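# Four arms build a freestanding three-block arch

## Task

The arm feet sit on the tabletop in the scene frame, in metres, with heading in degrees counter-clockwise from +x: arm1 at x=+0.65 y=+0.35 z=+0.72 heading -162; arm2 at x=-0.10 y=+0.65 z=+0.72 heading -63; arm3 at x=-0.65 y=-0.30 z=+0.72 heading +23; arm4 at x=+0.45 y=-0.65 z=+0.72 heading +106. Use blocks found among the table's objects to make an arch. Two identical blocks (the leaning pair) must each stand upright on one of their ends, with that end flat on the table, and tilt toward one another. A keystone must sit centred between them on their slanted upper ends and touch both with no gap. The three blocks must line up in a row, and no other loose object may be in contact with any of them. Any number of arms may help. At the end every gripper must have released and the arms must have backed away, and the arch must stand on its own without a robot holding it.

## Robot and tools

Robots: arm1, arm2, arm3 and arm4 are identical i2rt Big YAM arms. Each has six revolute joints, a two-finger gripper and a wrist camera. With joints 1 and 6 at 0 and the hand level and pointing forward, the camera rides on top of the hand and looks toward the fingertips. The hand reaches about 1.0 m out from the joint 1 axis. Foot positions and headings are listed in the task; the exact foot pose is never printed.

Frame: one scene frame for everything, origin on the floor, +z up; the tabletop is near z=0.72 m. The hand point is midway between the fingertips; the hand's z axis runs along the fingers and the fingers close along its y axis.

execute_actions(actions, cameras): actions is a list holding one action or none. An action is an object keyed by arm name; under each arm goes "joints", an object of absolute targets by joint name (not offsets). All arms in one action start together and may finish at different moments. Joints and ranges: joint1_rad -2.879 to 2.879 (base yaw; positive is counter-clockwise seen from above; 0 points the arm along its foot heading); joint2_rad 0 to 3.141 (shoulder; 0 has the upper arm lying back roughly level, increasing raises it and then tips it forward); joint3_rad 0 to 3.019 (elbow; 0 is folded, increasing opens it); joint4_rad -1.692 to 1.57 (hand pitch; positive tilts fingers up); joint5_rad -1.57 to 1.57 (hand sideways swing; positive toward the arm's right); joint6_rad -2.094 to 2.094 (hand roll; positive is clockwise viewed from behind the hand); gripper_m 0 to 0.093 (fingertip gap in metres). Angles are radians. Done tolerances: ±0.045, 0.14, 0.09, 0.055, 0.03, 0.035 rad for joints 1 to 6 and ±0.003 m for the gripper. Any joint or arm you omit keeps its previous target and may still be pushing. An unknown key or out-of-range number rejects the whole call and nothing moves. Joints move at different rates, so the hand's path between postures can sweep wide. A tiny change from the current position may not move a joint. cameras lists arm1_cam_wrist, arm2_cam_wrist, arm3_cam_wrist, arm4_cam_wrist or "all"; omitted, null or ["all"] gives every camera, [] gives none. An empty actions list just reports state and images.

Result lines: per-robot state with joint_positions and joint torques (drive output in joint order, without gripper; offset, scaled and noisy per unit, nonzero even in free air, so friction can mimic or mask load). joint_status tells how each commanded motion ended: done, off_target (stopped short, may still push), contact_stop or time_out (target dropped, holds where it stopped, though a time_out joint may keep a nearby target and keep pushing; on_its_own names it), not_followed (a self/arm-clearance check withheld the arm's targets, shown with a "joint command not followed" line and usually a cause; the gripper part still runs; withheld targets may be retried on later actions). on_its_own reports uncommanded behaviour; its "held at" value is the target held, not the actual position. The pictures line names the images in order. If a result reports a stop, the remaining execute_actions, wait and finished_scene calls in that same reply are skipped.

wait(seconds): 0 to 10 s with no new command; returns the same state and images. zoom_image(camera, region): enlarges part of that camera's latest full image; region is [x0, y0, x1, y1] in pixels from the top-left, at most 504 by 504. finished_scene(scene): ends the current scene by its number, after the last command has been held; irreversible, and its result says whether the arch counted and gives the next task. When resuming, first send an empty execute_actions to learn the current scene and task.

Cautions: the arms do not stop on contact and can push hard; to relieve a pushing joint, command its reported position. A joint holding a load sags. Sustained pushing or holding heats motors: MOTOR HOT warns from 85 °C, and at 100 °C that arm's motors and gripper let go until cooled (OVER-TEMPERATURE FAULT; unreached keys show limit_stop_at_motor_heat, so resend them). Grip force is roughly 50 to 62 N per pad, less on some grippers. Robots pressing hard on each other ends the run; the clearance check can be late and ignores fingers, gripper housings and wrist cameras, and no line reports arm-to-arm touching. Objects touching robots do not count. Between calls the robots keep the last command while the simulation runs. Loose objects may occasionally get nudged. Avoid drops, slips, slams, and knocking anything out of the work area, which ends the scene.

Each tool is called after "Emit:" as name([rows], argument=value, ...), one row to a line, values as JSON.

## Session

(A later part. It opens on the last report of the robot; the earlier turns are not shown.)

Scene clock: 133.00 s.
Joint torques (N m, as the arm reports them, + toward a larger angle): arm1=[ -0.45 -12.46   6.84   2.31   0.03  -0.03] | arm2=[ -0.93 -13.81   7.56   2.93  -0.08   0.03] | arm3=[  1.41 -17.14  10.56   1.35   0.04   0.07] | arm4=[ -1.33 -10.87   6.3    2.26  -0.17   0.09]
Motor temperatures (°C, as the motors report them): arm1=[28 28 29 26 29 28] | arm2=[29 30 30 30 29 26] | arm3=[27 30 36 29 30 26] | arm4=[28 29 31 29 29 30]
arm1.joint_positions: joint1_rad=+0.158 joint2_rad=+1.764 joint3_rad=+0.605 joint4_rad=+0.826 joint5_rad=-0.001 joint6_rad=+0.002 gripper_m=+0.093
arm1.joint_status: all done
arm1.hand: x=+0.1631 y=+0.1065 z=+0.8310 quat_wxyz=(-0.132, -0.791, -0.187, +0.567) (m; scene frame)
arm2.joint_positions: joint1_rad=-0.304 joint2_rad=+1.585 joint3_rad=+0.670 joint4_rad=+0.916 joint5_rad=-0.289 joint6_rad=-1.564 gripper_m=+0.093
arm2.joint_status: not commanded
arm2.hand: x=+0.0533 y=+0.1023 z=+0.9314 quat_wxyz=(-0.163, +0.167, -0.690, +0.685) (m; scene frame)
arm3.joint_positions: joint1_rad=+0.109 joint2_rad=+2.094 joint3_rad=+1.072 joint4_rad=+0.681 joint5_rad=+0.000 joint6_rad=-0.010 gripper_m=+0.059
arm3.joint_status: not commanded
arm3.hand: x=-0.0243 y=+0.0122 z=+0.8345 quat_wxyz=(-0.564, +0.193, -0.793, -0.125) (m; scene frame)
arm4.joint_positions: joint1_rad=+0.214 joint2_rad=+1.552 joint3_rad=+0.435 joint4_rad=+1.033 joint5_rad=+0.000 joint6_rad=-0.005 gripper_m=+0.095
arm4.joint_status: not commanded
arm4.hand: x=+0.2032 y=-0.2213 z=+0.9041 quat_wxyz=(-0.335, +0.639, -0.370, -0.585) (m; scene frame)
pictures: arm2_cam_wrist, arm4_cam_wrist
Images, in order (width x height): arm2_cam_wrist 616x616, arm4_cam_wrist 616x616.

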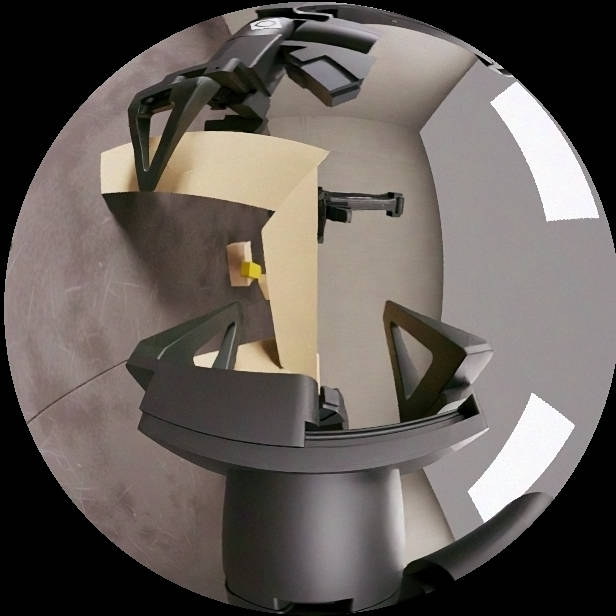

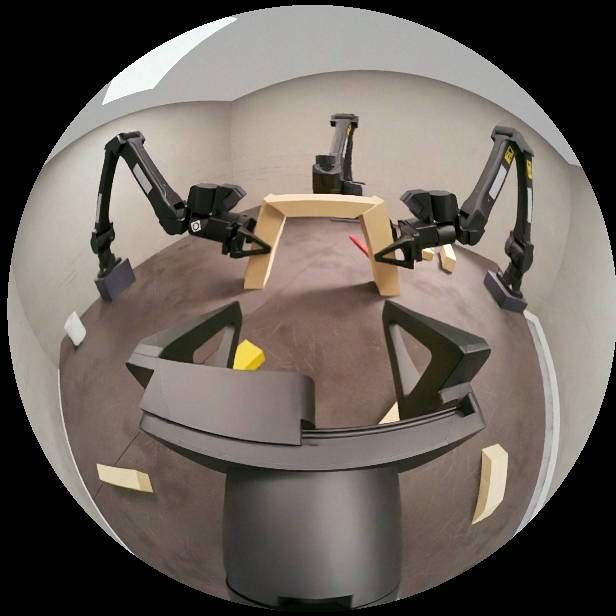

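Emit:
execute_actions([
  {"arm3":{"joints":{"gripper_m":0.093}}},
], cameras=["arm2_cam_wrist","arm4_cam_wrist"])

Emit:
zoom_image(camera="arm4_cam_wrist", region=[230, 170, 410, 310])

Scene clock: 133.70 s.
Joint torques (N m, as the arm reports them, + toward a larger angle): arm1=[ -0.57 -12.52   6.89   2.29   0.04  -0.03] | arm2=[ -0.62 -13.85   7.54   2.96  -0.09   0.04] | arm3=[  1.23 -17.08   9.94   1.38   0.11   0.06] | arm4=[ -1.66 -10.85   6.23   2.08  -0.2    0.07]
Motor temperatures (°C, as the motors report them): arm1=[28 28 29 26 29 28] | arm2=[29 30 30 30 29 26] | arm3=[27 30 36 29 30 26] | arm4=[28 29 31 29 29 30]
arm1.joint_positions: joint1_rad=+0.158 joint2_rad=+1.764 joint3_rad=+0.605 joint4_rad=+0.826 joint5_rad=-0.001 joint6_rad=+0.002 gripper_m=+0.093
arm1.joint_status: not commanded
arm1.hand: x=+0.1631 y=+0.1065 z=+0.8310 quat_wxyz=(-0.132, -0.791, -0.187, +0.567) (m; scene frame)
arm2.joint_positions: joint1_rad=-0.304 joint2_rad=+1.585 joint3_rad=+0.670 joint4_rad=+0.916 joint5_rad=-0.289 joint6_rad=-1.564 gripper_m=+0.093
arm2.joint_status: not commanded
arm2.hand: x=+0.0533 y=+0.1023 z=+0.9314 quat_wxyz=(-0.163, +0.167, -0.690, +0.685) (m; scene frame)
arm3.joint_positions: joint1_rad=+0.109 joint2_rad=+2.094 joint3_rad=+1.080 joint4_rad=+0.681 joint5_rad=+0.000 joint6_rad=-0.010 gripper_m=+0.093
arm3.joint_status: all done
arm3.hand: x=-0.0213 y=+0.0137 z=+0.8382 quat_wxyz=(-0.567, +0.193, -0.790, -0.126) (m; scene frame)
arm4.joint_positions: joint1_rad=+0.214 joint2_rad=+1.552 joint3_rad=+0.435 joint4_rad=+1.033 joint5_rad=+0.000 joint6_rad=-0.005 gripper_m=+0.095
arm4.joint_status: not commanded
arm4.hand: x=+0.2032 y=-0.2213 z=+0.9041 quat_wxyz=(-0.335, +0.639, -0.370, -0.585) (m; scene frame)
pictures: arm2_cam_wrist, arm4_cam_wrist
Images, in order (width x height): arm2_cam_wrist 616x616, arm4_cam_wrist 616x616.

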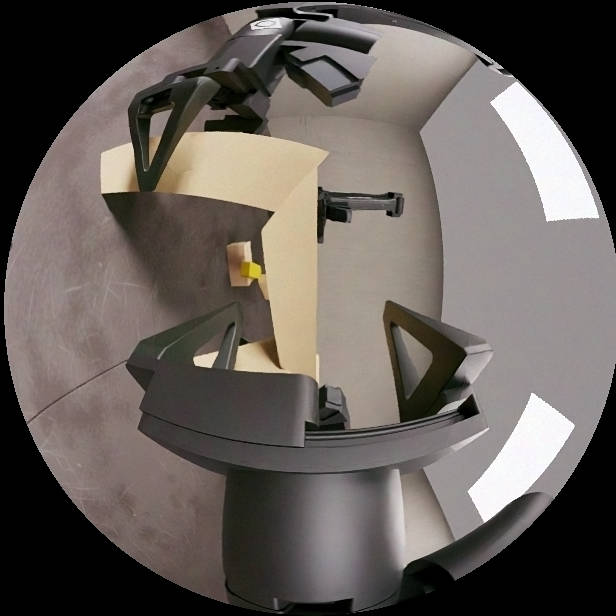

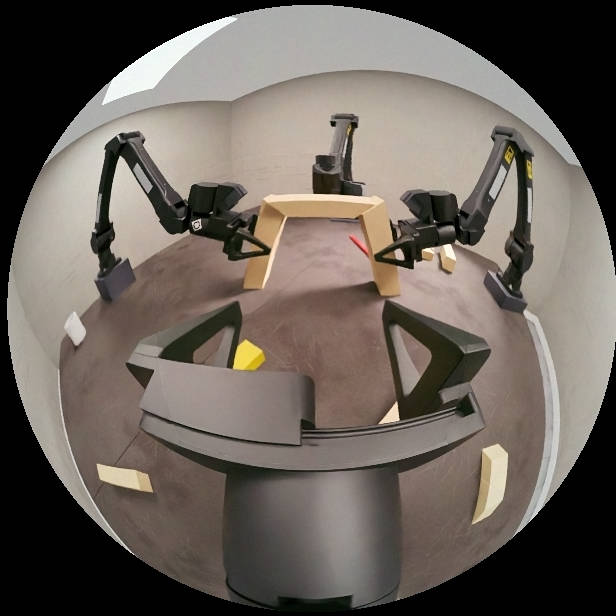

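Region (230, 170, 410, 310) of arm4_cam_wrist's 616x616 image, scaled by 2.800, with more detail than that image has.

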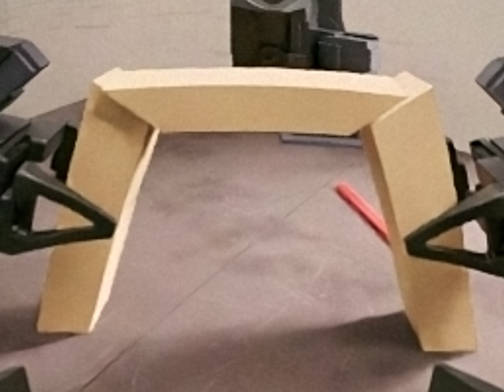

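Emit:
execute_actions([
  {"arm1":{"joints":{"joint2_rad":1.64,"joint3_rad":0.43,"joint4_rad":0.9}},"arm3":{"joints":{"joint2_rad":1.96,"joint3_rad":0.82,"joint4_rad":0.82}},"arm2":{"joints":{"joint2_rad":1.3,"joint3_rad":0.5}}},
], cameras=["arm4_cam_wrist"])

Emit:
execute_actions([
  {"arm1":{"joints":{"joint2_rad":1.0}},"arm3":{"joints":{"joint2_rad":1.2}},"arm2":{"joints":{"joint2_rad":0.8}}},
], cameras=["arm4_cam_wrist","arm2_cam_wrist"])

Emit:
zoom_image(camera="arm4_cam_wrist", region=[210, 170, 430, 310])

Scene clock: 135.33 s.
Joint torques (N m, as the arm reports them, + toward a larger angle): arm1=[ -0.59 -10.46   5.28   2.25   0.04  -0.04] | arm2=[-0.85 -7.94  8.54  2.63 -0.04  0.03] | arm3=[  1.64 -13.29   5.53   2.86   0.11   0.08] | arm4=[ -1.81 -10.74   6.24   2.2   -0.2    0.06]
Motor temperatures (°C, as the motors report them): arm1=[28 28 29 26 29 28] | arm2=[29 30 30 30 29 26] | arm3=[27 30 35 29 30 26] | arm4=[28 29 31 29 29 30]
arm1.joint_positions: joint1_rad=+0.158 joint2_rad=+1.644 joint3_rad=+0.427 joint4_rad=+0.879 joint5_rad=-0.001 joint6_rad=+0.002 gripper_m=+0.093
arm1.joint_status: all done
arm1.hand: x=+0.2212 y=+0.1354 z=+0.8355 quat_wxyz=(-0.132, -0.792, -0.187, +0.566) (m; scene frame)
arm2.joint_positions: joint1_rad=-0.304 joint2_rad=+1.292 joint3_rad=+0.498 joint4_rad=+0.921 joint5_rad=-0.289 joint6_rad=-1.564 gripper_m=+0.093
arm2.joint_status: all done
arm2.hand: x=+0.0397 y=+0.1803 z=+0.9973 quat_wxyz=(-0.161, +0.170, -0.644, +0.728) (m; scene frame)
arm3.joint_positions: joint1_rad=+0.109 joint2_rad=+1.954 joint3_rad=+0.817 joint4_rad=+0.795 joint5_rad=+0.000 joint6_rad=-0.010 gripper_m=+0.093
arm3.joint_status: all done
arm3.hand: x=-0.0980 y=-0.0244 z=+0.8452 quat_wxyz=(-0.564, +0.193, -0.793, -0.125) (m; scene frame)
arm4.joint_positions: joint1_rad=+0.214 joint2_rad=+1.552 joint3_rad=+0.435 joint4_rad=+1.033 joint5_rad=+0.000 joint6_rad=-0.005 gripper_m=+0.095
arm4.joint_status: not commanded
arm4.hand: x=+0.2032 y=-0.2213 z=+0.9041 quat_wxyz=(-0.335, +0.639, -0.370, -0.585) (m; scene frame)
pictures: arm4_cam_wrist
Images, in order (width x height): arm4_cam_wrist 616x616.

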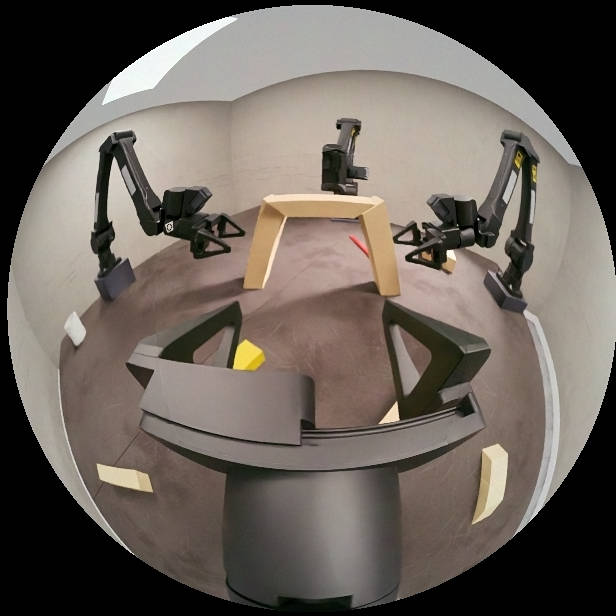

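Scene clock: 136.87 s.
Joint torques (N m, as the arm reports them, + toward a larger angle): arm1=[-0.4  -4.81  9.63  1.76  0.03 -0.03] | arm2=[-0.55 -1.95 10.59  1.92  0.12  0.01] | arm3=[ 1.37 -7.94 10.13  2.34  0.1   0.09] | arm4=[ -1.23 -11.1    6.26   2.09  -0.2    0.07]
Motor temperatures (°C, as the motors report them): arm1=[28 28 29 26 29 28] | arm2=[29 30 30 30 29 26] | arm3=[27 30 35 29 30 26] | arm4=[28 29 31 29 29 30]
arm1.joint_positions: joint1_rad=+0.158 joint2_rad=+1.002 joint3_rad=+0.427 joint4_rad=+0.885 joint5_rad=-0.001 joint6_rad=+0.002 gripper_m=+0.093
arm1.joint_status: all done
arm1.hand: x=+0.2699 y=+0.1577 z=+1.1253 quat_wxyz=(-0.185, -0.571, -0.136, +0.788) (m; scene frame)
arm2.joint_positions: joint1_rad=-0.304 joint2_rad=+0.792 joint3_rad=+0.498 joint4_rad=+0.924 joint5_rad=-0.289 joint6_rad=-1.564 gripper_m=+0.093
arm2.joint_status: all done
arm2.hand: x=+0.0198 y=+0.3020 z=+1.2045 quat_wxyz=(-0.146, +0.173, -0.438, +0.870) (m; scene frame)
arm3.joint_positions: joint1_rad=+0.109 joint2_rad=+1.194 joint3_rad=+0.817 joint4_rad=+0.805 joint5_rad=+0.000 joint6_rad=-0.010 gripper_m=+0.093
arm3.joint_status: all done
arm3.hand: x=-0.1849 y=-0.0629 z=+1.2868 quat_wxyz=(-0.821, +0.130, -0.524, -0.186) (m; scene frame)
arm4.joint_positions: joint1_rad=+0.214 joint2_rad=+1.552 joint3_rad=+0.435 joint4_rad=+1.033 joint5_rad=+0.000 joint6_rad=-0.005 gripper_m=+0.095
arm4.joint_status: not commanded
arm4.hand: x=+0.2032 y=-0.2213 z=+0.9041 quat_wxyz=(-0.335, +0.639, -0.370, -0.585) (m; scene frame)
pictures: arm2_cam_wrist, arm4_cam_wrist
Images, in order (width x height): arm2_cam_wrist 616x616, arm4_cam_wrist 616x616.

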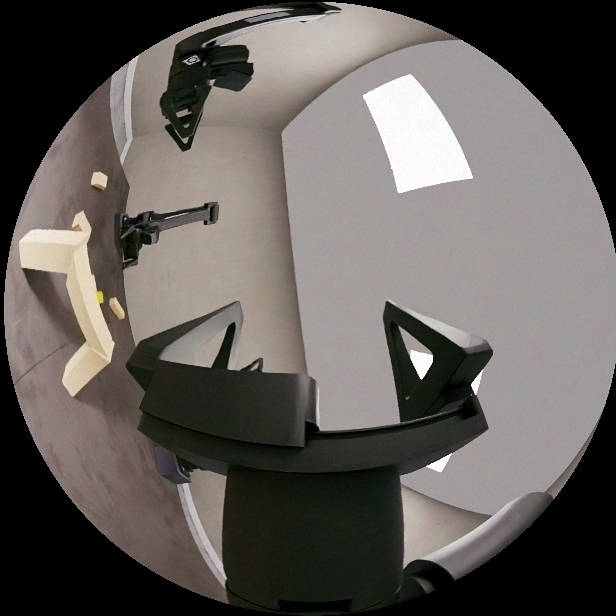

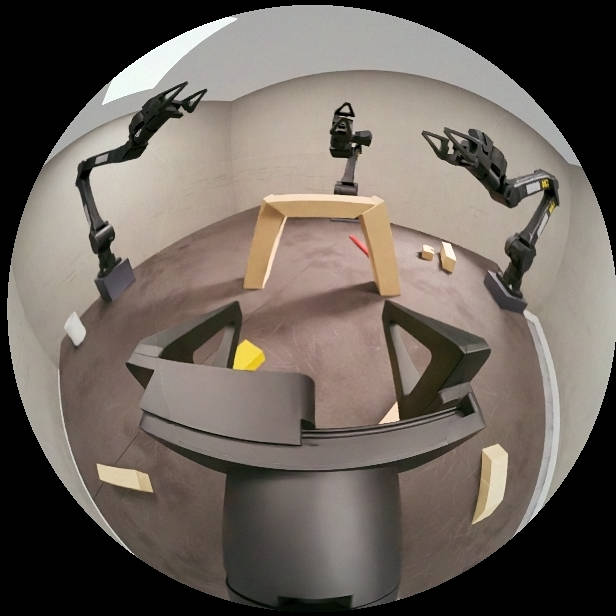

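Region (210, 170, 430, 310) of arm4_cam_wrist's 616x616 image, scaled by 2.291, with more detail than that image has; it fills the top 321 rows of this view, and the rest is white.

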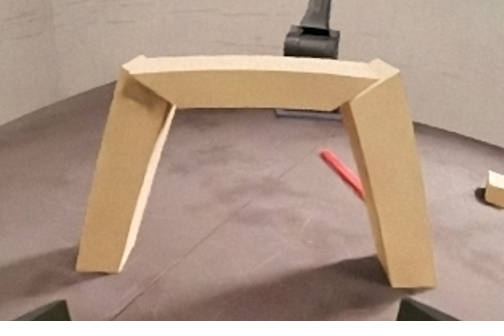

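Emit:
zoom_image(camera="arm4_cam_wrist", region=[230, 265, 420, 305])

Emit:
zoom_image(camera="arm4_cam_wrist", region=[250, 185, 400, 230])

Region (230, 265, 420, 305) of arm4_cam_wrist's 616x616 image, scaled by 2.653, with more detail than that image has; it fills the top 106 rows of this view, and the rest is white.

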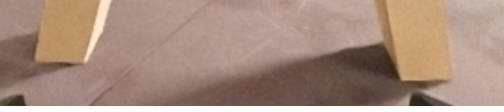

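Region (250, 185, 400, 230) of arm4_cam_wrist's 616x616 image, scaled by 3.360, with more detail than that image has; it fills the top 151 rows of this view, and the rest is white.

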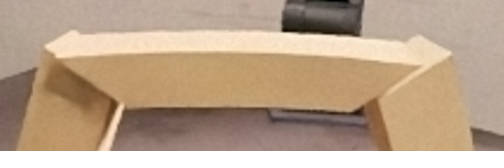

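Emit:
execute_actions([
  {"arm4":{"joints":{"joint2_rad":1.0}}},
], cameras=["arm1_cam_wrist","arm4_cam_wrist"])

Scene clock: 138.43 s.
Joint torques (N m, as the arm reports them, + toward a larger angle): arm1=[-0.52 -4.72  9.63  1.78  0.03 -0.03] | arm2=[-0.55 -2.05 10.56  1.91  0.12  0.01] | arm3=[ 1.25 -8.12 10.01  2.05  0.07  0.07] | arm4=[-1.52 -5.27  9.52  1.31 -0.18  0.05]
Motor temperatures (°C, as the motors report them): arm1=[28 28 29 26 29 28] | arm2=[29 30 30 30 29 26] | arm3=[27 30 35 29 30 26] | arm4=[28 29 31 29 29 30]
arm1.joint_positions: joint1_rad=+0.158 joint2_rad=+1.002 joint3_rad=+0.427 joint4_rad=+0.885 joint5_rad=-0.001 joint6_rad=+0.002 gripper_m=+0.093
arm1.joint_status: not commanded
arm1.hand: x=+0.2699 y=+0.1577 z=+1.1253 quat_wxyz=(-0.185, -0.571, -0.136, +0.788) (m; scene frame)
arm2.joint_positions: joint1_rad=-0.304 joint2_rad=+0.792 joint3_rad=+0.498 joint4_rad=+0.924 joint5_rad=-0.289 joint6_rad=-1.564 gripper_m=+0.093
arm2.joint_status: not commanded
arm2.hand: x=+0.0198 y=+0.3020 z=+1.2045 quat_wxyz=(-0.146, +0.173, -0.438, +0.870) (m; scene frame)
arm3.joint_positions: joint1_rad=+0.109 joint2_rad=+1.194 joint3_rad=+0.817 joint4_rad=+0.805 joint5_rad=+0.000 joint6_rad=-0.010 gripper_m=+0.093
arm3.joint_status: not commanded
arm3.hand: x=-0.1849 y=-0.0629 z=+1.2868 quat_wxyz=(-0.821, +0.130, -0.524, -0.186) (m; scene frame)
arm4.joint_positions: joint1_rad=+0.214 joint2_rad=+0.993 joint3_rad=+0.435 joint4_rad=+1.043 joint5_rad=+0.000 joint6_rad=-0.005 gripper_m=+0.095
arm4.joint_status: all done
arm4.hand: x=+0.2454 y=-0.2892 z=+1.1554 quat_wxyz=(-0.427, +0.448, -0.262, -0.740) (m; scene frame)
pictures: arm1_cam_wrist, arm4_cam_wrist
Images, in order (width x height): arm1_cam_wrist 616x616, arm4_cam_wrist 616x616.

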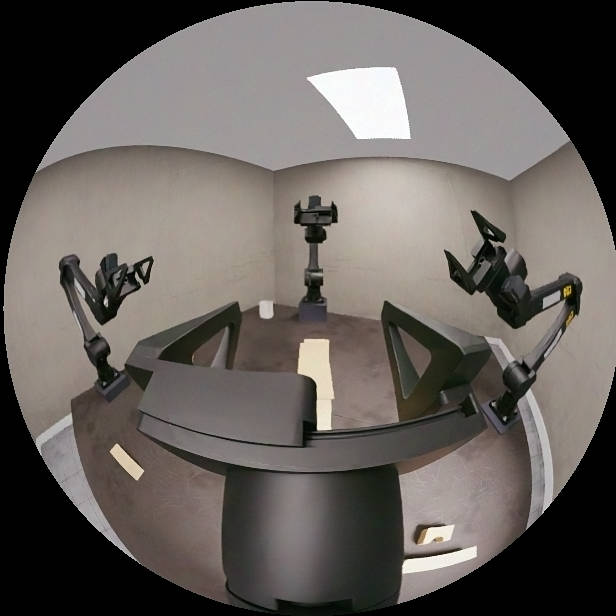

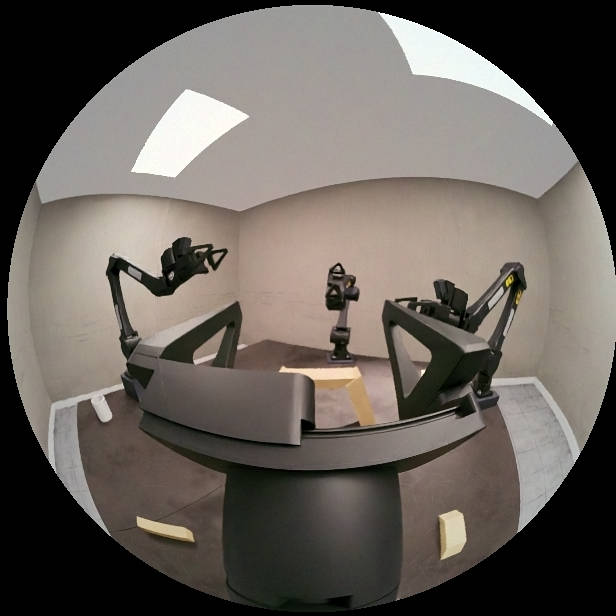

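In line. Done.

Emit:
finished_scene(scene=1)

The scene is finished: the task was done.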